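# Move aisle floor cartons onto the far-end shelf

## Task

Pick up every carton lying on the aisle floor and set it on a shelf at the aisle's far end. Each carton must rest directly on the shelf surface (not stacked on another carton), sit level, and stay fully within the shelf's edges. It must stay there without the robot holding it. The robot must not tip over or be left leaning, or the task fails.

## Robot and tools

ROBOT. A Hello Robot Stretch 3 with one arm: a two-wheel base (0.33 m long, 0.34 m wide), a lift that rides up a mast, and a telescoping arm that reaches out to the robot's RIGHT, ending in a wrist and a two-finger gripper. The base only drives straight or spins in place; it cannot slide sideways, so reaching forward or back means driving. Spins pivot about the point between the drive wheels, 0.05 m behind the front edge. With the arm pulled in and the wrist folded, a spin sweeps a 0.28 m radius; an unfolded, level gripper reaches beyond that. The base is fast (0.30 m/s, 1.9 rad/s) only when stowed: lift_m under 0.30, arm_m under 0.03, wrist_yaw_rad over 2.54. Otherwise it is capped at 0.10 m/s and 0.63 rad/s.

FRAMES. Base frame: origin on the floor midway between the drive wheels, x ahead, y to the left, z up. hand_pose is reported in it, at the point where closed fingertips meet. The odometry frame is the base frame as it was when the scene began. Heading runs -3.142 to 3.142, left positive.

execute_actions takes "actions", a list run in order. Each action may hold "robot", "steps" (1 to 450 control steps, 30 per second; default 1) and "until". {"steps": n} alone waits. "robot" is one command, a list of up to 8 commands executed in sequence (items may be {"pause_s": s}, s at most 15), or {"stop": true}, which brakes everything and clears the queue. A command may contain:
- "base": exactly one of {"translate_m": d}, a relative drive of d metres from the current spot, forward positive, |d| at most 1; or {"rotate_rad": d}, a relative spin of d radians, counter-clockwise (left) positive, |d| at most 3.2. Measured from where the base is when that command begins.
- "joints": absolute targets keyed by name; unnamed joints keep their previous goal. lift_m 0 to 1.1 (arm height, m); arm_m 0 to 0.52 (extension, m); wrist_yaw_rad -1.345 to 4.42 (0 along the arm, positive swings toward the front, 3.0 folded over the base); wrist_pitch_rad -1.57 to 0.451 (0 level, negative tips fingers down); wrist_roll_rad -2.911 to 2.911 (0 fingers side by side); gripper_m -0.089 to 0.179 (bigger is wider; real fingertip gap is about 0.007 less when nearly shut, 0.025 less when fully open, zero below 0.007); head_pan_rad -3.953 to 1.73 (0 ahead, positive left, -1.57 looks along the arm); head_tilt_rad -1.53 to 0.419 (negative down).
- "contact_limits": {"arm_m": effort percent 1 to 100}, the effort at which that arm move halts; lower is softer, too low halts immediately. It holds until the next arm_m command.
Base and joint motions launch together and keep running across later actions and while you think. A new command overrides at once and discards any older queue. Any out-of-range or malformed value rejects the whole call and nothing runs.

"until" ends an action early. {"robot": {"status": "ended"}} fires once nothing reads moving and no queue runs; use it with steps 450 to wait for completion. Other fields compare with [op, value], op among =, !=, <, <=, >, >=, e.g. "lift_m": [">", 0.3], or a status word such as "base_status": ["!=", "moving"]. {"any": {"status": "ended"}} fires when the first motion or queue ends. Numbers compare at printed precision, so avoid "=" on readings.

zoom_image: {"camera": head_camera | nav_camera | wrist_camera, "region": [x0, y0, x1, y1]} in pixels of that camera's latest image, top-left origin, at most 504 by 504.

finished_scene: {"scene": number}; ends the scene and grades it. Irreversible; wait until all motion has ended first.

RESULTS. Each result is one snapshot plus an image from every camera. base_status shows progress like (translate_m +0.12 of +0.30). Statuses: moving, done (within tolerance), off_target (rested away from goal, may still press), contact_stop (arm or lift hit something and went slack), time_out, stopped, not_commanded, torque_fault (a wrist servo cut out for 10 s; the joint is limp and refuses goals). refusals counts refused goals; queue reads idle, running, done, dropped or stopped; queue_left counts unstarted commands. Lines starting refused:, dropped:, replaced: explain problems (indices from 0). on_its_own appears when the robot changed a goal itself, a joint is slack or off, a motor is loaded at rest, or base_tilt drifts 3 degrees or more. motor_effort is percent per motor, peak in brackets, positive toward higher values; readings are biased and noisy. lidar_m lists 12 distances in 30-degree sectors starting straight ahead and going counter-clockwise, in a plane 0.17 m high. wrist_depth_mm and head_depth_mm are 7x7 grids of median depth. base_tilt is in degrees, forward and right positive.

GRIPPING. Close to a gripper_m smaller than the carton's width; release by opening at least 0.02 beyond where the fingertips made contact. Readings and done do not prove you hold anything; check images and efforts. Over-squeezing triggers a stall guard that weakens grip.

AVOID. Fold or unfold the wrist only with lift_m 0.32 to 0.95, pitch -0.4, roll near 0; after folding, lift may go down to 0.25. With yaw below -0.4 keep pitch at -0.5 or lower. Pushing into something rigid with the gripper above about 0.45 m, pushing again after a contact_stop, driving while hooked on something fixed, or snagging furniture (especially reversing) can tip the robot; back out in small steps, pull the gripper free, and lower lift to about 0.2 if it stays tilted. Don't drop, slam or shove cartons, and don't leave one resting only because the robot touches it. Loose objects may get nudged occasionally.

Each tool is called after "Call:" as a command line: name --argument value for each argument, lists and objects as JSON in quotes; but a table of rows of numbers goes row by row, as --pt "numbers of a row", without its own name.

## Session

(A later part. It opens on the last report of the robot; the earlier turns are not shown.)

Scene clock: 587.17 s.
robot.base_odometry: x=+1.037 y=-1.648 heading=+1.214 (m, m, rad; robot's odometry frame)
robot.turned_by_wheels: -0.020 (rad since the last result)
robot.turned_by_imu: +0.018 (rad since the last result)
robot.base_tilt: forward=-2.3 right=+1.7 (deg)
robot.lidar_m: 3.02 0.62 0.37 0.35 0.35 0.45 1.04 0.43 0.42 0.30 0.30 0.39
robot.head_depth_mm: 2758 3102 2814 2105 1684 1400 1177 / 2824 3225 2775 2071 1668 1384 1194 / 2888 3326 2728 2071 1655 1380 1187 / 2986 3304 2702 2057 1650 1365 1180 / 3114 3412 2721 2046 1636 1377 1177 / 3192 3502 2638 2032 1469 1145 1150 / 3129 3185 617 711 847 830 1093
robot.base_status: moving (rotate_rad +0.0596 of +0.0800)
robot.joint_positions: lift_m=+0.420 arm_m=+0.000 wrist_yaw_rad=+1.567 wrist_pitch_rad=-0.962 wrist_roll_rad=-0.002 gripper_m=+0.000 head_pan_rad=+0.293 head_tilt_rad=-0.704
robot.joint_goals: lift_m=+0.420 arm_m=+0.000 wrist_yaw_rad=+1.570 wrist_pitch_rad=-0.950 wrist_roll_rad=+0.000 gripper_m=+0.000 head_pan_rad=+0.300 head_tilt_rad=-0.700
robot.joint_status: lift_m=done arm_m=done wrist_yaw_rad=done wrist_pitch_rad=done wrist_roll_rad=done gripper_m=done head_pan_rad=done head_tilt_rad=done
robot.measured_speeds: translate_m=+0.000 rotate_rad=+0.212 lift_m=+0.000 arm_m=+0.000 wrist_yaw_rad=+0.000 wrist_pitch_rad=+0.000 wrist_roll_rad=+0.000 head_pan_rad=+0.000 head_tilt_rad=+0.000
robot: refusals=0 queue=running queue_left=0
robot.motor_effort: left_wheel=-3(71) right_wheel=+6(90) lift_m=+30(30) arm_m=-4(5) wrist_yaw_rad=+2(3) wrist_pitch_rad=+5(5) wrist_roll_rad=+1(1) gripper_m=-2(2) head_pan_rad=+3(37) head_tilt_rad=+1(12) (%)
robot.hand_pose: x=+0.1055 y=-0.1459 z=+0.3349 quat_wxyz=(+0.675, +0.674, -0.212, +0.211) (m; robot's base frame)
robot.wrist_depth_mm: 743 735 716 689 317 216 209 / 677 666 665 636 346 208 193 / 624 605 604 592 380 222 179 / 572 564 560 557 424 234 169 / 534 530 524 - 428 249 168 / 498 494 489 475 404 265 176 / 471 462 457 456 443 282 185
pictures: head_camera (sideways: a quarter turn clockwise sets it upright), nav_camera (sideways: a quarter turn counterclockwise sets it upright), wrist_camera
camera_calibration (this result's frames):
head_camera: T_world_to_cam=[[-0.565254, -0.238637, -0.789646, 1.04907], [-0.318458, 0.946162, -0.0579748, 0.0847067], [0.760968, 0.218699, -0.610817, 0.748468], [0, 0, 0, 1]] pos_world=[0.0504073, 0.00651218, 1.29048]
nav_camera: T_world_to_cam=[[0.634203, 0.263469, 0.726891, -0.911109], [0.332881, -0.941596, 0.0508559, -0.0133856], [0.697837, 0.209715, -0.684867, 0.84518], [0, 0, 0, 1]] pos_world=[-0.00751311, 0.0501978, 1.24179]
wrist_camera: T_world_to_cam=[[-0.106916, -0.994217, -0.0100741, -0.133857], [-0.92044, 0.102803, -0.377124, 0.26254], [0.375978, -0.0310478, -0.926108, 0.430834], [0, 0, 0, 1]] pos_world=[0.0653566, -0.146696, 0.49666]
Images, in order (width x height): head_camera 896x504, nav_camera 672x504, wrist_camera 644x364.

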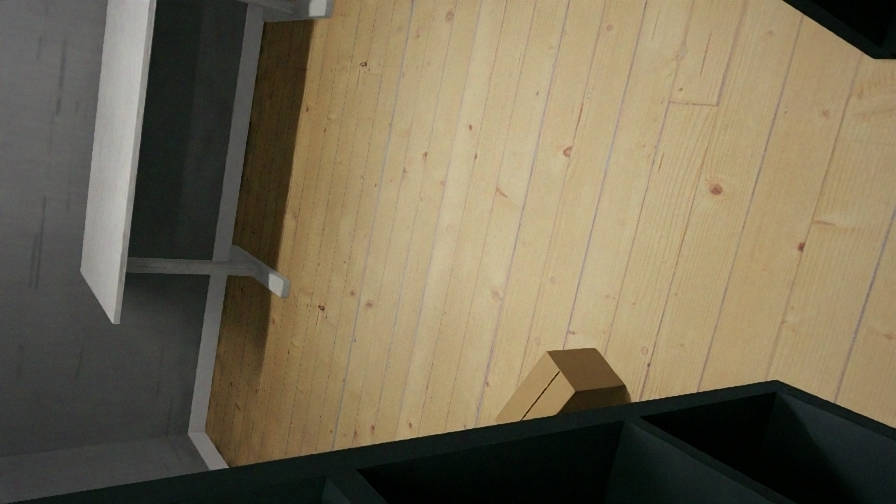

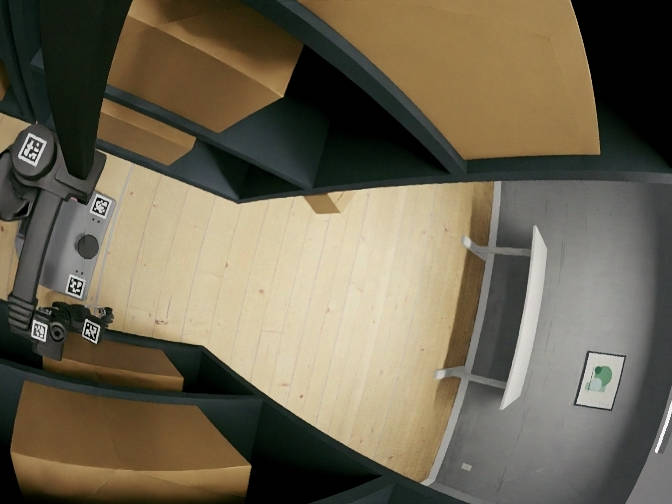

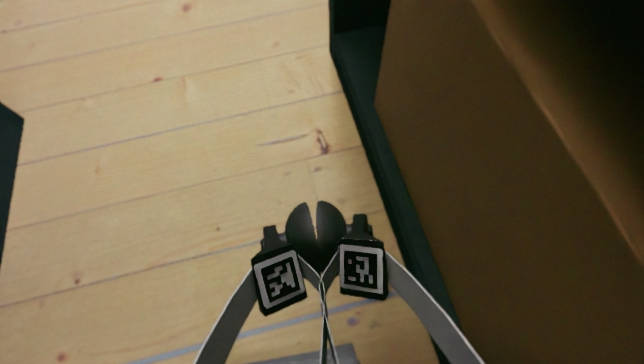

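Call:
execute_actions --actions '[{"robot":[{"base":{"rotate_rad":0.05}},{"base":{"translate_m":1.0},"joints":{"head_pan_rad":0.9,"head_tilt_rad":-0.9}}],"steps":450,"until":{"robot":{"status":"ended"}}}]'

Scene clock: 601.27 s.
robot.base_odometry: x=+1.320 y=-0.688 heading=+1.284 (m, m, rad; robot's odometry frame)
robot.turned_by_wheels: +0.070 (rad since the last result)
robot.turned_by_imu: +0.066 (rad since the last result)
robot.base_tilt: forward=-0.8 right=+1.0 (deg)
robot.lidar_m: 2.03 2.13 1.99 0.44 0.51 0.56 1.34 0.52 0.62 1.84 1.90 2.55
robot.head_depth_mm: 2577 2599 2060 1716 1474 1274 1133 / 2528 2619 2074 1702 1454 1271 1126 / 2345 2530 2034 1694 1441 1260 1124 / 2125 2369 2021 1695 1433 1257 1119 / 1991 2265 2009 1662 1431 1250 1110 / 1852 2097 1990 1655 1431 1241 1111 / 1745 1951 1979 1652 1416 1103 1099
robot.base_status: done (translate_m +1.0000 of +1.0000)
robot.joint_positions: lift_m=+0.420 arm_m=+0.000 wrist_yaw_rad=+1.567 wrist_pitch_rad=-0.962 wrist_roll_rad=-0.002 gripper_m=+0.000 head_pan_rad=+0.893 head_tilt_rad=-0.889
robot.joint_goals: lift_m=+0.420 arm_m=+0.000 wrist_yaw_rad=+1.570 wrist_pitch_rad=-0.950 wrist_roll_rad=+0.000 gripper_m=+0.000 head_pan_rad=+0.900 head_tilt_rad=-0.900
robot.joint_status: lift_m=done arm_m=done wrist_yaw_rad=done wrist_pitch_rad=done wrist_roll_rad=done gripper_m=done head_pan_rad=done head_tilt_rad=done
robot.measured_speeds: translate_m=+0.000 rotate_rad=+0.000 lift_m=+0.000 arm_m=+0.000 wrist_yaw_rad=+0.000 wrist_pitch_rad=+0.000 wrist_roll_rad=+0.000 head_pan_rad=+0.000 head_tilt_rad=+0.000
robot: refusals=0 queue=done queue_left=0
robot.motor_effort: left_wheel=-4(8) right_wheel=+5(12) lift_m=+29(30) arm_m=-5(5) wrist_yaw_rad=+2(2) wrist_pitch_rad=+5(5) wrist_roll_rad=+1(1) gripper_m=-3(2) head_pan_rad=+2(30) head_tilt_rad=-3(16) (%)
robot.hand_pose: x=+0.1055 y=-0.1459 z=+0.3349 quat_wxyz=(+0.675, +0.674, -0.212, +0.211) (m; robot's base frame)
robot.wrist_depth_mm: 747 727 720 707 699 681 680 / 681 664 653 652 637 632 621 / 619 618 601 592 587 583 576 / 579 567 559 560 546 535 535 / 528 529 520 - 510 501 501 / 499 490 491 476 477 472 468 / 470 462 457 453 450 444 441
pictures: head_camera (sideways: a quarter turn clockwise sets it upright), nav_camera (sideways: a quarter turn counterclockwise sets it upright), wrist_camera
camera_calibration (this result's frames):
head_camera: T_world_to_cam=[[-0.416089, -0.6208, -0.664437, 0.88498], [-0.803387, 0.593253, -0.0511879, 0.0788157], [0.425957, 0.512501, -0.745589, 0.925806], [0, 0, 0, 1]] pos_world=[0.0371967, 0.0281613, 1.28232]
nav_camera: T_world_to_cam=[[0.450985, 0.6703, 0.58933, -0.730745], [0.811734, -0.582557, 0.0414167, -0.00400663], [0.37108, 0.459701, -0.80683, 1.00578], [0, 0, 0, 1]] pos_world=[-0.0404159, 0.0251282, 1.24231]
wrist_camera: T_world_to_cam=[[-0.106833, -0.994226, -0.0100811, -0.133852], [-0.920423, 0.102727, -0.377186, 0.262564], [0.376044, -0.031017, -0.926083, 0.430825], [0, 0, 0, 1]] pos_world=[0.0653609, -0.146689, 0.496666]
Images, in order (width x height): head_camera 896x504, nav_camera 672x504, wrist_camera 644x364.

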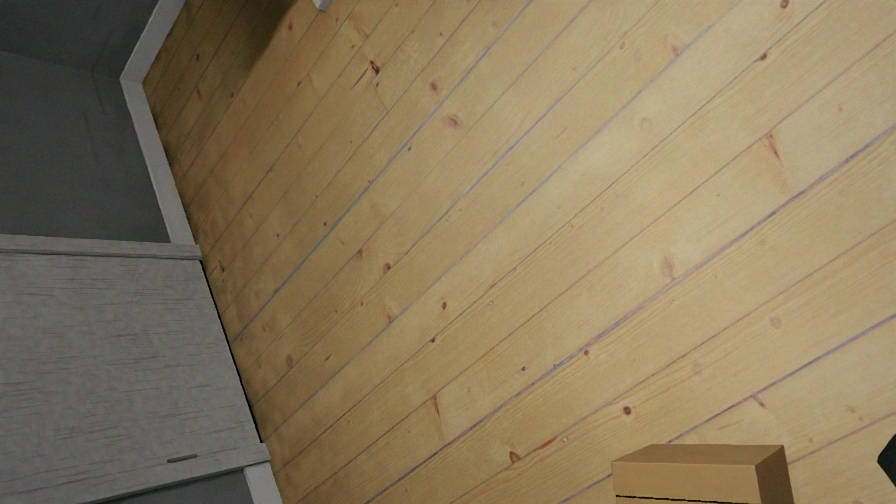

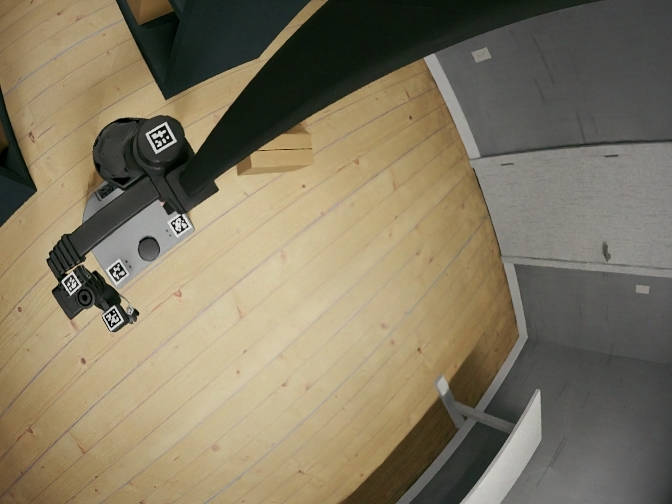

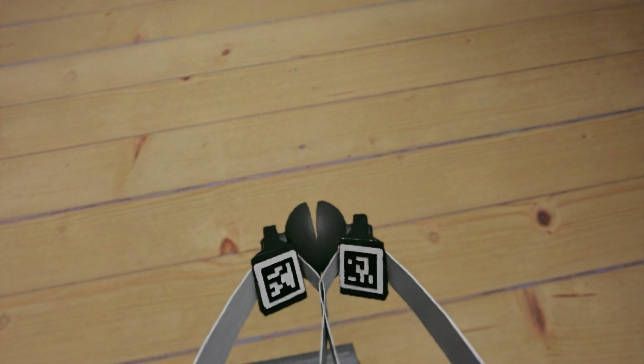

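Call:
execute_actions --actions '[{"robot":[{"base":{"rotate_rad":2.69},"joints":{"head_pan_rad":-1.57,"head_tilt_rad":-1.1}},{"base":{"translate_m":0.28},"joints":{"wrist_yaw_rad":0,"gripper_m":0.175}},{"joints":{"arm_m":0.25,"lift_m":0.3}}],"steps":450,"until":{"robot":{"status":"ended"}}}]'

Scene clock: 621.23 s.
robot.base_odometry: x=+1.131 y=-0.895 heading=-2.309 (m, m, rad; robot's odometry frame)
robot.turned_by_wheels: +2.690 (rad since the last result)
robot.turned_by_imu: +2.681 (rad since the last result)
robot.base_tilt: forward=-0.8 right=+0.9 (deg)
robot.lidar_m: 0.60 1.16 0.57 0.43 1.97 2.08 2.31 2.32 2.36 0.39 0.60 0.29
robot.head_depth_mm: 2116 1887 1657 1471 1324 1208 1103 / 2050 1884 1643 1458 1322 1202 1114 / 1963 1861 1637 1489 1290 1230 - / 1902 1860 1650 1476 1181 1213 - / 1823 1854 1622 1450 1312 1191 1086 / 1747 1833 1616 1439 1299 1189 1078 / 1668 1843 1614 1431 1259 978 1078
robot.base_status: done (translate_m +0.2800 of +0.2800)
robot.joint_positions: lift_m=+0.300 arm_m=+0.250 wrist_yaw_rad=+0.002 wrist_pitch_rad=-0.961 wrist_roll_rad=-0.002 gripper_m=+0.175 head_pan_rad=-1.563 head_tilt_rad=-1.086
robot.joint_goals: lift_m=+0.300 arm_m=+0.250 wrist_yaw_rad=+0.000 wrist_pitch_rad=-0.950 wrist_roll_rad=+0.000 gripper_m=+0.175 head_pan_rad=-1.570 head_tilt_rad=-1.100
robot.joint_status: lift_m=done arm_m=done wrist_yaw_rad=done wrist_pitch_rad=done wrist_roll_rad=done gripper_m=done head_pan_rad=done head_tilt_rad=done
robot.measured_speeds: translate_m=+0.000 rotate_rad=+0.000 lift_m=+0.000 arm_m=+0.000 wrist_yaw_rad=+0.000 wrist_pitch_rad=+0.000 wrist_roll_rad=+0.000 head_pan_rad=+0.000 head_tilt_rad=+0.000
robot: refusals=0 queue=done queue_left=0
robot.motor_effort: left_wheel=-4(9) right_wheel=+5(12) lift_m=+29(30) arm_m=+5(4) wrist_yaw_rad=-2(3) wrist_pitch_rad=+5(5) wrist_roll_rad=+1(1) gripper_m=+2(100) head_pan_rad=-2(35) head_tilt_rad=-4(16) (%)
robot.hand_pose: x=-0.0214 y=-0.5215 z=+0.2150 quat_wxyz=(+0.628, +0.328, -0.626, -0.327) (m; robot's base frame)
robot.wrist_depth_mm: 566 550 539 537 527 517 511 / 508 506 499 492 485 475 473 / 468 462 242 239 444 440 436 / 434 433 225 221 413 409 405 / 408 403 210 205 381 380 380 / 379 372 196 194 353 358 353 / 359 349 184 182 185 337 333
pictures: head_camera (sideways: a quarter turn clockwise sets it upright), nav_camera (sideways: a quarter turn counterclockwise sets it upright), wrist_camera
camera_calibration (this result's frames):
head_camera: T_world_to_cam=[[-0.0717895, 0.86002, -0.505185, 0.6754], [0.997399, 0.0585951, -0.0419841, 0.0558367], [-0.00650586, -0.506885, -0.861989, 1.07978], [0, 0, 0, 1]] pos_world=[-0.000179924, -0.036807, 1.2743]
nav_camera: T_world_to_cam=[[0.0759915, -0.904492, 0.419666, -0.507443], [-0.997105, -0.0699748, 0.0297376, 0.0222413], [0.00246854, -0.420711, -0.907192, 1.13846], [0, 0, 0, 1]] pos_world=[0.0579279, 0.0215417, 1.2451]
wrist_camera: T_world_to_cam=[[-0.994764, 0.101698, -0.0101113, 0.0305036], [0.0979759, 0.920825, -0.377469, 0.587658], [-0.0290772, -0.376483, -0.925967, 0.166935], [0, 0, 0, 1]] pos_world=[-0.0223785, -0.481384, 0.376707]
Images, in order (width x height): head_camera 896x504, nav_camera 672x504, wrist_camera 644x364.

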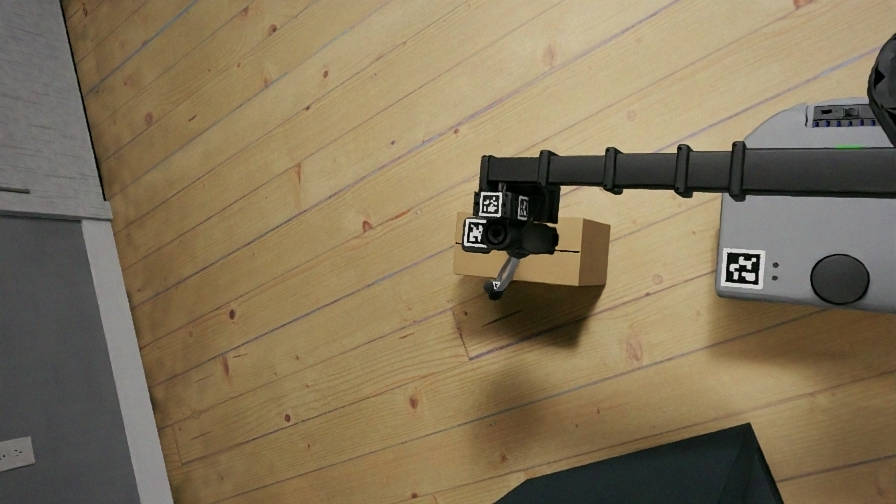

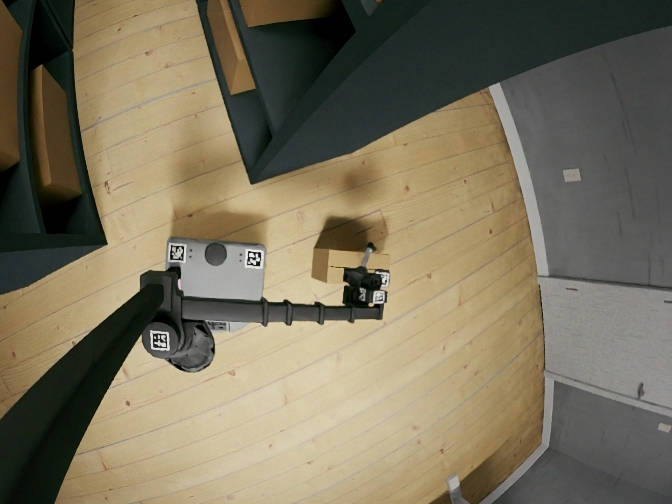

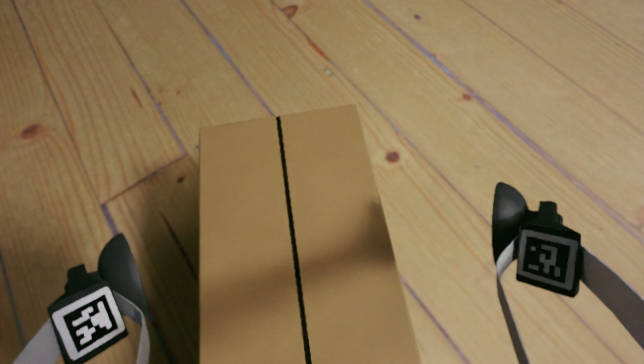

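Call:
execute_actions --actions '[{"robot":[{"base":{"translate_m":0.02},"joints":{"arm_m":0.22}},{"joints":{"lift_m":0.23}},{"joints":{"gripper_m":0.04}},{"pause_s":0.7},{"joints":{"lift_m":0.45}},{"joints":{"arm_m":0.0,"wrist_yaw_rad":1.57}}],"steps":450,"until":{"robot":{"status":"ended"}}}]'

Scene clock: 633.37 s.
robot.base_odometry: x=+1.118 y=-0.910 heading=-2.309 (m, m, rad; robot's odometry frame)
robot.turned_by_wheels: +0.000 (rad since the last result)
robot.turned_by_imu: -0.001 (rad since the last result)
robot.base_tilt: forward=-0.8 right=+1.0 (deg)
robot.lidar_m: 0.58 1.13 0.56 0.43 1.98 2.08 2.32 2.34 2.35 1.82 0.54 0.27
robot.head_depth_mm: 2103 1893 1658 1469 1330 1203 1105 / 2039 1882 1644 1456 1320 1204 1105 / 1936 1882 1642 1451 1310 - - / 1898 1870 1637 1455 1324 - - / 1800 1867 1632 1450 1301 807 1083 / 1717 1867 1611 1444 1299 821 1083 / 1661 1825 1618 1434 1167 819 1082
robot.base_status: done (translate_m +0.0200 of +0.0200)
robot.joint_positions: lift_m=+0.450 arm_m=+0.000 wrist_yaw_rad=+1.568 wrist_pitch_rad=-0.967 wrist_roll_rad=-0.004 gripper_m=+0.077 head_pan_rad=-1.563 head_tilt_rad=-1.086
robot.joint_goals: lift_m=+0.450 arm_m=+0.000 wrist_yaw_rad=+1.570 wrist_pitch_rad=-0.950 wrist_roll_rad=+0.000 gripper_m=+0.075 head_pan_rad=-1.570 head_tilt_rad=-1.100
robot.joint_status: lift_m=done arm_m=done wrist_yaw_rad=done wrist_pitch_rad=done wrist_roll_rad=done gripper_m=off_target head_pan_rad=done head_tilt_rad=done
robot.measured_speeds: translate_m=+0.000 rotate_rad=+0.000 lift_m=+0.000 arm_m=+0.000 wrist_yaw_rad=+0.000 wrist_pitch_rad=+0.000 wrist_roll_rad=+0.000 head_pan_rad=+0.000 head_tilt_rad=+0.000
robot: refusals=0 queue=done queue_left=0
robot.on_its_own: gripper_m is held at +0.075, not at your +0.040, by its stall guard, which is still easing
robot.motor_effort: left_wheel=-4(6) right_wheel=+6(13) lift_m=+38(40) arm_m=-5(5) wrist_yaw_rad=+1(3) wrist_pitch_rad=+7(8) wrist_roll_rad=+2(3) gripper_m=-35(100) head_pan_rad=-2(3) head_tilt_rad=-5(5) (%)
robot.hand_pose: x=+0.1042 y=-0.1459 z=+0.3639 quat_wxyz=(+0.676, +0.674, -0.210, +0.210) (m; robot's base frame)
robot.wrist_depth_mm: 782 744 188 185 336 479 714 / 715 705 172 170 406 640 653 / 655 646 159 158 159 606 606 / 608 594 148 146 146 568 563 / 557 553 138 137 136 537 525 / 524 518 130 129 128 484 499 / 498 479 123 122 121 465 467
pictures: head_camera (sideways: a quarter turn clockwise sets it upright), nav_camera (sideways: a quarter turn counterclockwise sets it upright), wrist_camera
camera_calibration (this result's frames):
head_camera: T_world_to_cam=[[-0.071703, 0.860028, -0.505183, 0.675397], [0.997404, 0.0584949, -0.0419841, 0.0558365], [-0.00655681, -0.506882, -0.86199, 1.07978], [0, 0, 0, 1]] pos_world=[-0.000183623, -0.0368063, 1.2743]
nav_camera: T_world_to_cam=[[0.0759006, -0.904501, 0.419664, -0.50744], [-0.997112, -0.0698746, 0.0297375, 0.0222415], [0.00242625, -0.420709, -0.907192, 1.13846], [0, 0, 0, 1]] pos_world=[0.0579301, 0.0215366, 1.2451]
wrist_camera: T_world_to_cam=[[-0.104845, -0.994452, -0.00855492, -0.134453], [-0.922699, 0.100482, -0.372197, 0.270442], [0.370992, -0.0311294, -0.928114, 0.459364], [0, 0, 0, 1]] pos_world=[0.0650194, -0.146582, 0.525849]
Images, in order (width x height): head_camera 896x504, nav_camera 672x504, wrist_camera 644x364.

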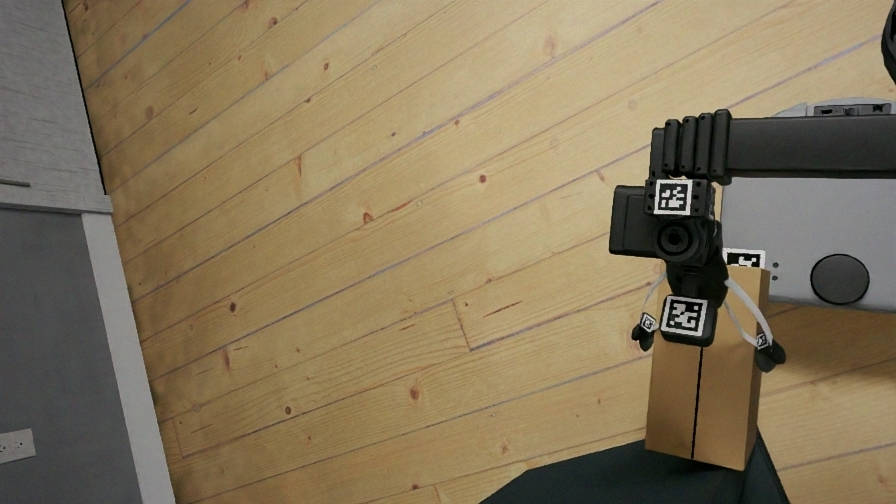

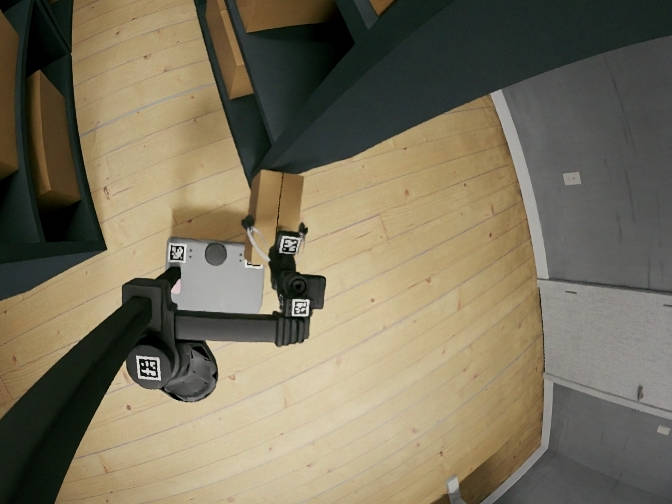

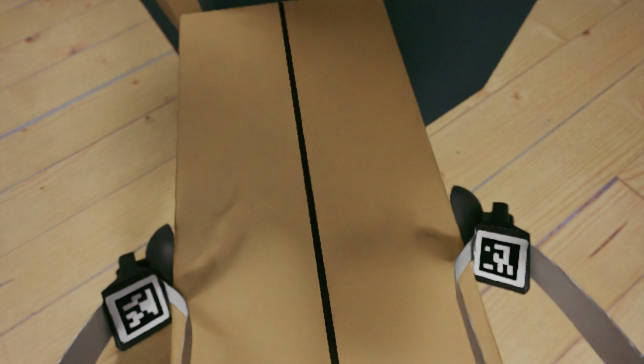

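Call:
execute_actions --actions '[{"robot":[{"base":{"translate_m":-0.30}},{"base":{"rotate_rad":-2.69},"joints":{"gripper_m":0.035,"head_pan_rad":-3.14,"head_tilt_rad":-0.6}},{"base":{"translate_m":-0.6}}],"steps":450,"until":{"robot":{"status":"ended"}}},{"steps":200,"until":{"robot":{"status":"ended"}}}]'

Scene clock: 652.37 s.
robot.base_odometry: x=+1.150 y=-1.264 heading=+1.284 (m, m, rad; robot's odometry frame)
robot.turned_by_wheels: -2.690 (rad since the last result)
robot.turned_by_imu: -2.682 (rad since the last result)
robot.base_tilt: forward=-0.8 right=+0.9 (deg)
robot.lidar_m: 2.62 2.69 0.35 0.44 0.44 0.49 1.21 0.42 0.31 0.30 0.30 2.59
robot.head_depth_mm: 1335 1147 1251 1068 975 1018 964 / 1418 1540 1691 1624 1510 1399 1205 / 1420 1568 1745 1965 1828 1479 1236 / 1436 1570 1762 1985 1802 1464 1237 / 1435 1573 1745 1962 1797 1462 1231 / 1391 1461 1624 1476 1518 1394 1204 / 1373 1071 798 850 951 1050 1142
robot.base_status: done (translate_m -0.6000 of -0.6000)
robot.joint_positions: lift_m=+0.450 arm_m=+0.000 wrist_yaw_rad=+1.568 wrist_pitch_rad=-0.967 wrist_roll_rad=-0.003 gripper_m=+0.098 head_pan_rad=-3.133 head_tilt_rad=-0.605
robot.joint_goals: lift_m=+0.450 arm_m=+0.000 wrist_yaw_rad=+1.570 wrist_pitch_rad=-0.950 wrist_roll_rad=+0.000 gripper_m=+0.097 head_pan_rad=-3.140 head_tilt_rad=-0.600
robot.joint_status: lift_m=done arm_m=done wrist_yaw_rad=done wrist_pitch_rad=done wrist_roll_rad=done gripper_m=off_target head_pan_rad=done head_tilt_rad=done
robot.measured_speeds: translate_m=+0.000 rotate_rad=+0.000 lift_m=+0.000 arm_m=+0.000 wrist_yaw_rad=+0.000 wrist_pitch_rad=+0.000 wrist_roll_rad=+0.000 head_pan_rad=+0.000 head_tilt_rad=+0.000
robot: refusals=0 queue=done queue_left=0
robot.on_its_own: gripper_m is held at +0.097, not at your +0.035, by its stall guard, which is not easing now
robot.motor_effort: left_wheel=+3(8) right_wheel=-4(11) lift_m=+38(39) arm_m=-5(5) wrist_yaw_rad=+2(1) wrist_pitch_rad=+8(7) wrist_roll_rad=+2(2) gripper_m=-23(100) head_pan_rad=-3(36) head_tilt_rad=+1(19) (%)
robot.hand_pose: x=+0.1042 y=-0.1459 z=+0.3639 quat_wxyz=(+0.676, +0.674, -0.210, +0.210) (m; robot's base frame)
robot.wrist_depth_mm: 786 776 183 181 723 724 128 / 706 699 169 167 642 663 132 / 652 643 156 156 157 199 149 / 601 597 147 146 145 218 217 / 568 558 138 137 136 310 442 / 528 523 130 129 129 417 427 / 496 479 123 122 121 398 402
pictures: head_camera (sideways: a quarter turn clockwise sets it upright), nav_camera (sideways: a quarter turn counterclockwise sets it upright), wrist_camera
camera_calibration (this result's frames):
head_camera: T_world_to_cam=[[0.528686, 0.0697311, -0.845949, 1.1158], [0.0342642, -0.997561, -0.0608146, 0.0862597], [-0.848126, 0.00316599, -0.529785, 0.652862], [0, 0, 0, 1]] pos_world=[-0.0391566, 0.00617605, 1.29504]
nav_camera: T_world_to_cam=[[-0.607664, -0.0742649, 0.790714, -0.986723], [-0.0500175, 0.997221, 0.0552218, -0.0167405], [-0.792618, -0.00599327, -0.60969, 0.756482], [0, 0, 0, 1]] pos_world=[-0.000832433, -0.0520511, 1.24236]
wrist_camera: T_world_to_cam=[[-0.104886, -0.994447, -0.00857703, -0.134436], [-0.922707, 0.100529, -0.372164, 0.270429], [0.370959, -0.0311205, -0.928128, 0.459374], [0, 0, 0, 1]] pos_world=[0.0650172, -0.146579, 0.525848]
Images, in order (width x height): head_camera 896x504, nav_camera 672x504, wrist_camera 644x364.

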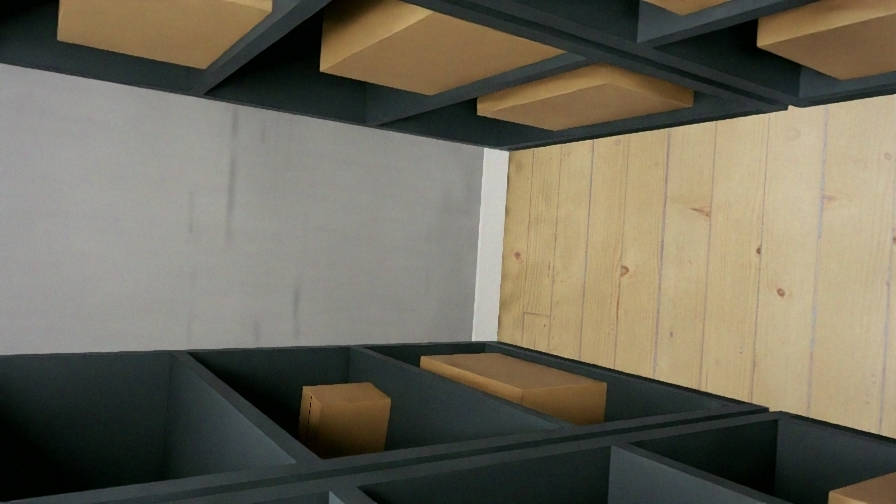

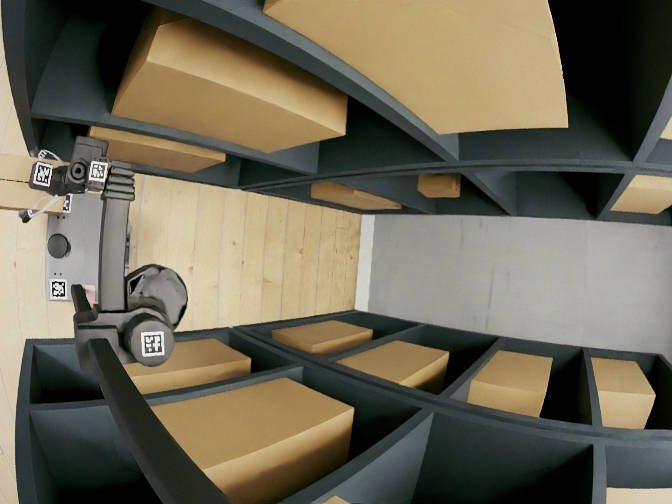

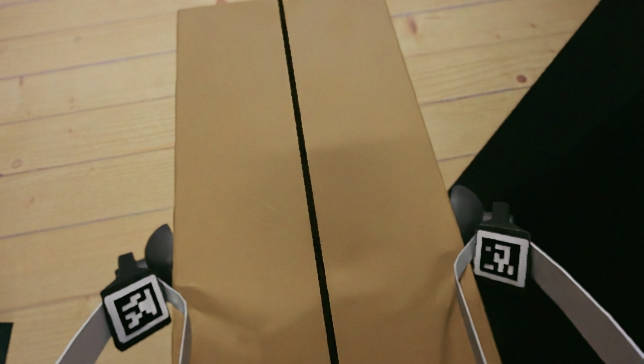

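Call:
execute_actions --actions '[{"robot":[{"base":{"translate_m":-1.0},"joints":{"gripper_m":0.03,"lift_m":0.82}}],"steps":450,"until":{"robot":{"status":"ended"}}},{"robot":{"joints":{"gripper_m":0.025,"head_pan_rad":-1.5,"head_tilt_rad":-0.9}},"steps":60,"until":{"robot":{"status":"ended"}}}]'

Scene clock: 668.80 s.
robot.base_odometry: x=+0.867 y=-2.223 heading=+1.284 (m, m, rad; robot's odometry frame)
robot.turned_by_wheels: +0.000 (rad since the last result)
robot.turned_by_imu: +0.002 (rad since the last result)
robot.base_tilt: forward=-0.8 right=+0.9 (deg)
robot.lidar_m: 1.16 0.50 0.37 0.34 0.35 0.48 0.70 0.44 0.34 0.53 0.34 0.40
robot.head_depth_mm: 617 593 469 391 870 - 1071 / 622 587 466 396 868 - 1072 / 631 582 463 395 879 - 1090 / 636 576 458 400 840 760 1071 / 642 572 457 398 835 757 440 / 569 548 452 403 774 723 444 / 424 445 436 403 559 496 449
robot.base_status: done (translate_m -1.0000 of -1.0000)
robot.joint_positions: lift_m=+0.820 arm_m=+0.000 wrist_yaw_rad=+1.568 wrist_pitch_rad=-0.967 wrist_roll_rad=-0.003 gripper_m=+0.029 head_pan_rad=-1.507 head_tilt_rad=-0.888
robot.joint_goals: lift_m=+0.820 arm_m=+0.000 wrist_yaw_rad=+1.570 wrist_pitch_rad=-0.950 wrist_roll_rad=+0.000 gripper_m=+0.025 head_pan_rad=-1.500 head_tilt_rad=-0.900
robot.joint_status: lift_m=done arm_m=done wrist_yaw_rad=done wrist_pitch_rad=done wrist_roll_rad=done gripper_m=off_target head_pan_rad=done head_tilt_rad=done
robot.measured_speeds: translate_m=+0.000 rotate_rad=+0.000 lift_m=+0.000 arm_m=+0.000 wrist_yaw_rad=+0.000 wrist_pitch_rad=+0.000 wrist_roll_rad=+0.000 head_pan_rad=+0.000 head_tilt_rad=+0.000
robot: refusals=0 queue=done queue_left=0
robot.motor_effort: left_wheel=+2(4) right_wheel=-4(10) lift_m=+38(41) arm_m=-5(5) wrist_yaw_rad=+2(2) wrist_pitch_rad=+7(7) wrist_roll_rad=+2(2) gripper_m=-67(100) head_pan_rad=+3(36) head_tilt_rad=-4(19) (%)
robot.hand_pose: x=+0.1042 y=-0.1459 z=+0.7339 quat_wxyz=(+0.676, +0.674, -0.210, +0.210) (m; robot's base frame)
robot.wrist_depth_mm: - - 183 181 289 199 180 / 748 - 169 167 282 224 226 / 687 951 157 156 157 274 306 / 656 891 147 146 145 382 386 / 673 850 138 137 136 371 364 / 593 689 130 129 128 336 345 / 747 761 123 122 121 322 325
pictures: head_camera (sideways: a quarter turn clockwise sets it upright), nav_camera (sideways: a quarter turn counterclockwise sets it upright), wrist_camera
camera_calibration (this result's frames):
head_camera: T_world_to_cam=[[-0.1124, 0.738776, -0.664512, 0.883225], [0.993148, 0.105055, -0.0511921, 0.0678623], [0.0319909, -0.665713, -0.745522, 0.928122], [0, 0, 0, 1]] pos_world=[0.00218582, -0.0417721, 1.28232]
nav_camera: T_world_to_cam=[[0.120096, -0.798856, 0.589412, -0.728833], [-0.99208, -0.118582, 0.0414223, 0.00698938], [0.036803, -0.589718, -0.80677, 1.00774], [0, 0, 0, 1]] pos_world=[0.0573759, 0.0128773, 1.2423]
wrist_camera: T_world_to_cam=[[-0.104885, -0.994447, -0.00858418, -0.131255], [-0.922681, 0.100529, -0.372228, 0.40819], [0.371024, -0.0311206, -0.928102, 0.802754], [0, 0, 0, 1]] pos_world=[0.0650216, -0.146579, 0.89585]
Images, in order (width x height): head_camera 896x504, nav_camera 672x504, wrist_camera 644x364.

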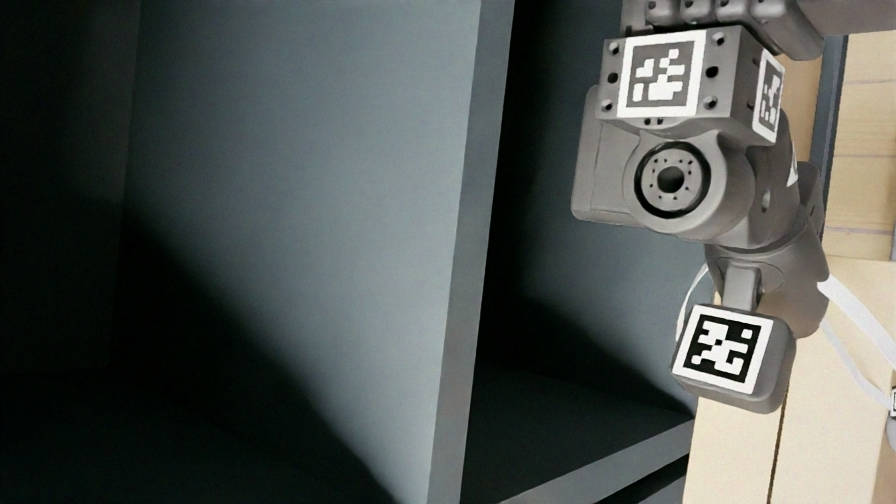

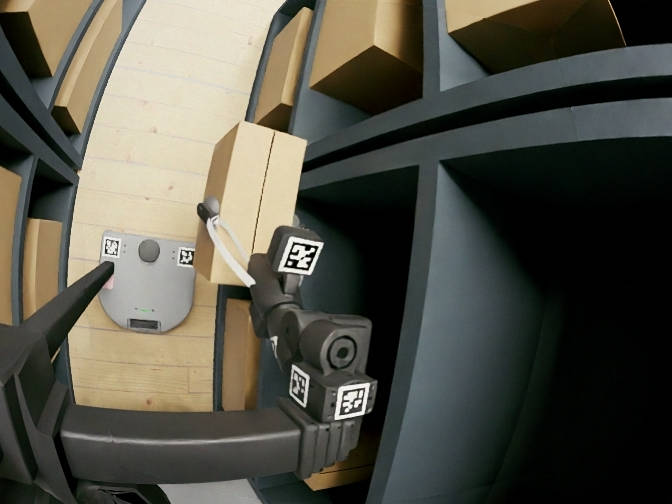

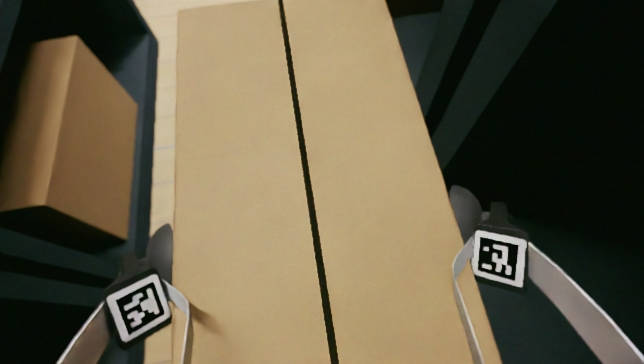

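Call:
execute_actions --actions '[{"robot":[{"base":{"translate_m":-0.19}},{"joints":{"wrist_yaw_rad":0.0,"gripper_m":0.02}},{"joints":{"arm_m":0.09},"contact_limits":{"arm_m":22}}],"steps":450,"until":{"robot":{"status":"ended"}}}]'

Scene clock: 679.70 s.
robot.base_odometry: x=+0.813 y=-2.405 heading=+1.284 (m, m, rad; robot's odometry frame)
robot.turned_by_wheels: +0.000 (rad since the last result)
robot.turned_by_imu: +0.000 (rad since the last result)
robot.base_tilt: forward=-0.8 right=+0.9 (deg)
robot.lidar_m: 1.16 0.50 0.35 0.34 0.35 0.53 0.51 0.44 0.32 0.31 0.54 0.48
robot.head_depth_mm: 616 591 468 407 - - 1075 / 624 588 465 406 - 739 1071 / 630 581 462 394 - 634 1070 / 640 575 459 401 598 614 1078 / 644 570 455 399 837 772 1094 / 651 566 452 405 833 767 1095 / 652 560 449 404 828 1026 1085
robot.base_status: done (translate_m -0.1900 of -0.1900)
robot.joint_positions: lift_m=+0.820 arm_m=+0.090 wrist_yaw_rad=+0.002 wrist_pitch_rad=-0.967 wrist_roll_rad=-0.003 gripper_m=+0.039 head_pan_rad=-1.507 head_tilt_rad=-0.889
robot.joint_goals: lift_m=+0.820 arm_m=+0.090 wrist_yaw_rad=+0.000 wrist_pitch_rad=-0.950 wrist_roll_rad=+0.000 gripper_m=+0.036 head_pan_rad=-1.500 head_tilt_rad=-0.900
robot.joint_status: lift_m=done arm_m=done wrist_yaw_rad=done wrist_pitch_rad=done wrist_roll_rad=done gripper_m=off_target head_pan_rad=done head_tilt_rad=done
robot.measured_speeds: translate_m=+0.000 rotate_rad=+0.000 lift_m=+0.000 arm_m=+0.000 wrist_yaw_rad=+0.000 wrist_pitch_rad=+0.000 wrist_roll_rad=+0.000 head_pan_rad=+0.000 head_tilt_rad=+0.000
robot: refusals=0 queue=done queue_left=0
robot.on_its_own: gripper_m is held at +0.036, not at your +0.020, by its stall guard, which is still easing
robot.motor_effort: left_wheel=+2(5) right_wheel=-3(10) lift_m=+38(39) arm_m=+5(7) wrist_yaw_rad=-2(6) wrist_pitch_rad=+7(7) wrist_roll_rad=+2(2) gripper_m=-57(100) head_pan_rad=+3(2) head_tilt_rad=-3(3) (%)
robot.contact_limits: arm_m 22 (drawing in: default 30, maximum 49; extending or still: default 41, maximum 66)
robot.hand_pose: x=-0.0213 y=-0.3602 z=+0.7339 quat_wxyz=(+0.628, +0.330, -0.624, -0.328) (m; robot's base frame)
robot.wrist_depth_mm: 428 441 182 181 493 306 250 / 482 484 168 167 445 311 231 / 451 444 157 156 157 316 217 / 418 411 147 145 145 318 219 / 387 382 138 137 136 297 305 / 365 361 130 129 128 337 344 / 343 333 123 122 121 332 654
pictures: head_camera (sideways: a quarter turn clockwise sets it upright), nav_camera (sideways: a quarter turn counterclockwise sets it upright), wrist_camera
camera_calibration (this result's frames):
head_camera: T_world_to_cam=[[-0.112593, 0.7388, -0.664452, 0.883149], [0.993121, 0.105314, -0.0511887, 0.0678581], [0.0321581, -0.665645, -0.745575, 0.92819], [0, 0, 0, 1]] pos_world=[0.00219645, -0.0417715, 1.28232]
nav_camera: T_world_to_cam=[[0.120304, -0.798872, 0.589347, -0.72875], [-0.992049, -0.11884, 0.0414178, 0.006995], [0.0369504, -0.589644, -0.806818, 1.0078], [0, 0, 0, 1]] pos_world=[0.0573723, 0.0128952, 1.24231]
wrist_camera: T_world_to_cam=[[-0.994963, 0.0998748, -0.00860171, 0.0176455], [0.0958863, 0.92317, -0.372242, 0.631964], [-0.0292367, -0.371191, -0.928096, 0.711625], [0, 0, 0, 1]] pos_world=[-0.0222344, -0.321023, 0.895851]
Images, in order (width x height): head_camera 896x504, nav_camera 672x504, wrist_camera 644x364.

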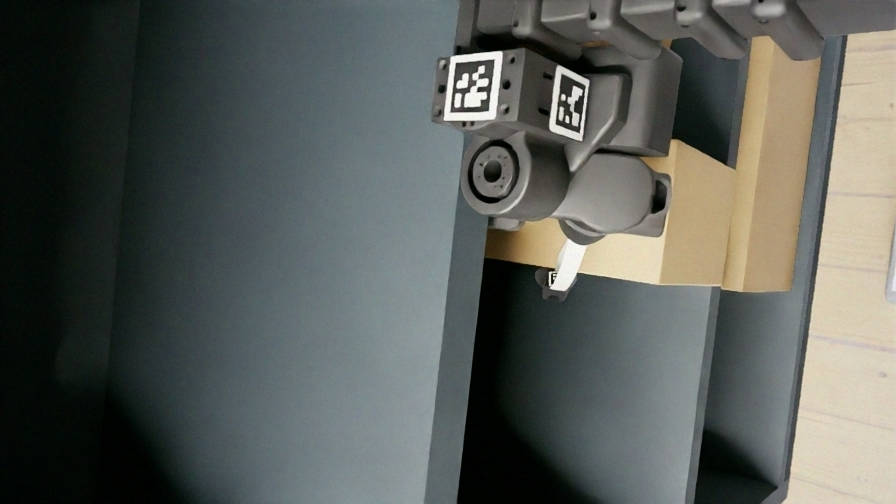

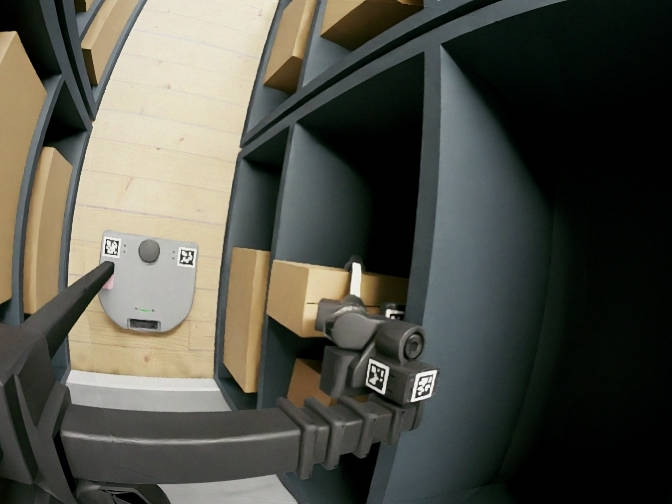

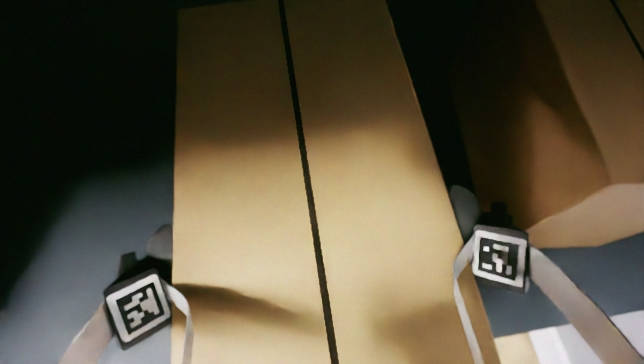

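Call:
execute_actions --actions '[{"robot":{"joints":{"lift_m":0.78}},"steps":100,"until":{"robot":{"status":"ended"}}},{"robot":[{"joints":{"gripper_m":0.15}},{"joints":{"lift_m":0.81}},{"joints":{"arm_m":0.0}},{"joints":{"wrist_pitch_rad":-1.35,"gripper_m":0.0,"lift_m":0.84}},{"joints":{"lift_m":0.74}},{"joints":{"arm_m":0.2}},{"joints":{"arm_m":0.0}}],"steps":450,"until":{"robot":{"status":"ended"}}}]'

Scene clock: 697.73 s.
robot.base_odometry: x=+0.813 y=-2.405 heading=+1.284 (m, m, rad; robot's odometry frame)
robot.turned_by_wheels: +0.000 (rad since the last result)
robot.turned_by_imu: -0.132 (rad since the last result)
robot.base_tilt: forward=-0.8 right=+0.9 (deg)
robot.lidar_m: 0.79 0.53 0.37 0.34 0.34 0.53 0.49 0.49 0.34 0.31 0.31 0.49
robot.head_depth_mm: 642 589 465 407 689 770 - / 640 583 464 404 738 767 - / 638 577 460 402 827 766 - / 638 573 457 399 664 759 1090 / 635 568 454 397 694 769 1085 / 634 562 450 395 832 767 1087 / 632 558 447 392 827 765 1078
robot.base_status: done (translate_m -0.1900 of -0.1900)
robot.joint_positions: lift_m=+0.740 arm_m=+0.000 wrist_yaw_rad=+0.001 wrist_pitch_rad=-1.352 wrist_roll_rad=-0.003 gripper_m=+0.000 head_pan_rad=-1.506 head_tilt_rad=-0.892
robot.joint_goals: lift_m=+0.740 arm_m=+0.000 wrist_yaw_rad=+0.000 wrist_pitch_rad=-1.350 wrist_roll_rad=+0.000 gripper_m=+0.000 head_pan_rad=-1.500 head_tilt_rad=-0.900
robot.joint_status: lift_m=done arm_m=done wrist_yaw_rad=done wrist_pitch_rad=done wrist_roll_rad=done gripper_m=done head_pan_rad=done head_tilt_rad=done
robot.measured_speeds: translate_m=+0.000 rotate_rad=+0.000 lift_m=+0.000 arm_m=+0.000 wrist_yaw_rad=+0.000 wrist_pitch_rad=+0.000 wrist_roll_rad=+0.000 head_pan_rad=+0.000 head_tilt_rad=+0.000
robot: refusals=0 queue=done queue_left=0
robot.motor_effort: left_wheel=+0(15) right_wheel=+1(38) lift_m=+33(41) arm_m=-5(39) wrist_yaw_rad=-1(2) wrist_pitch_rad=+1(7) wrist_roll_rad=+1(2) gripper_m=-3(100) head_pan_rad=+2(3) head_tilt_rad=-3(4) (%)
robot.hand_pose: x=-0.0216 y=-0.1774 z=+0.6234 quat_wxyz=(+0.553, +0.443, -0.550, -0.442) (m; robot's base frame)
robot.wrist_depth_mm: 262 222 254 264 267 278 403 / 258 262 261 265 456 575 467 / 256 260 449 589 796 707 489 / 578 707 757 786 796 739 521 / 705 787 787 - 793 788 548 / 772 767 780 - - 789 587 / 763 768 772 780 - 799 626
pictures: head_camera (sideways: a quarter turn clockwise sets it upright), nav_camera (sideways: a quarter turn counterclockwise sets it upright), wrist_camera
camera_calibration (this result's frames):
head_camera: T_world_to_cam=[[-0.11359, 0.741002, -0.661826, 0.879732], [0.992988, 0.106631, -0.0510413, 0.0676668], [0.0327491, -0.662983, -0.747918, 0.931233], [0, 0, 0, 1]] pos_world=[0.00223976, -0.0417069, 1.28217]
nav_camera: T_world_to_cam=[[0.121353, -0.800801, 0.586508, -0.725057], [-0.991903, -0.12012, 0.0412227, 0.00724836], [0.0374404, -0.586761, -0.808894, 1.01049], [0, 0, 0, 1]] pos_world=[0.0573439, 0.0131633, 1.24234]
wrist_camera: T_world_to_cam=[[-0.994805, 0.0971871, 0.0302795, -0.0265289], [0.0972773, 0.995256, 0.00151872, 0.201849], [-0.0299882, 0.00445634, -0.99954, 0.788083], [0, 0, 0, 1]] pos_world=[-0.0223932, -0.201825, 0.788217]
Images, in order (width x height): head_camera 896x504, nav_camera 672x504, wrist_camera 644x364.

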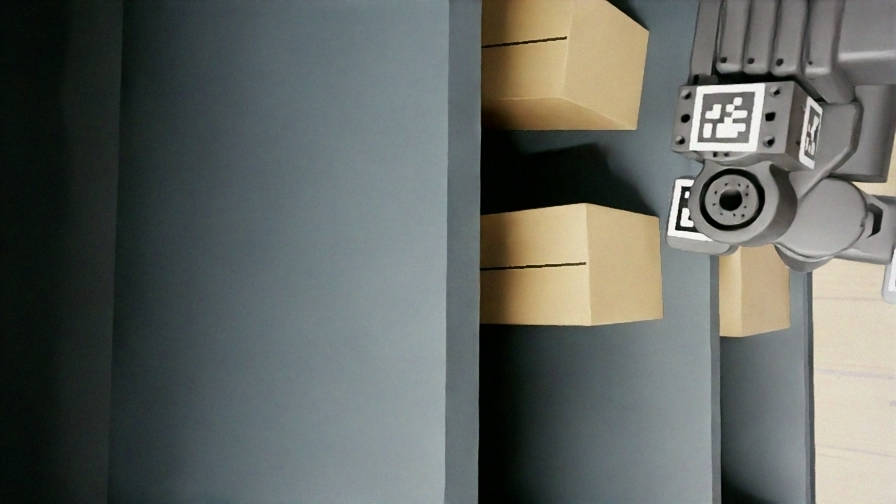

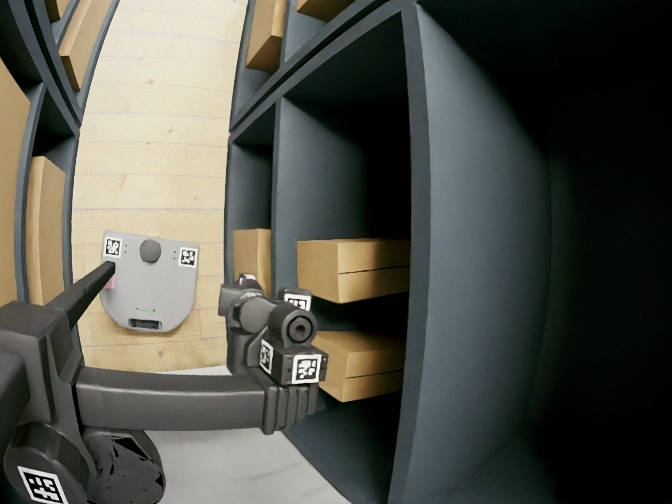

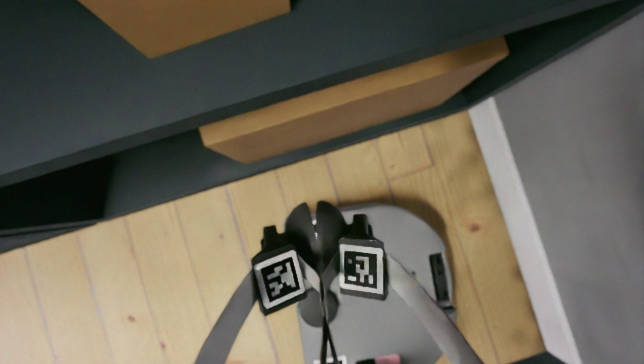

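Both are on the shelf and inside.

Call:
finished_scene --scene 1

The scene is finished: the task was done.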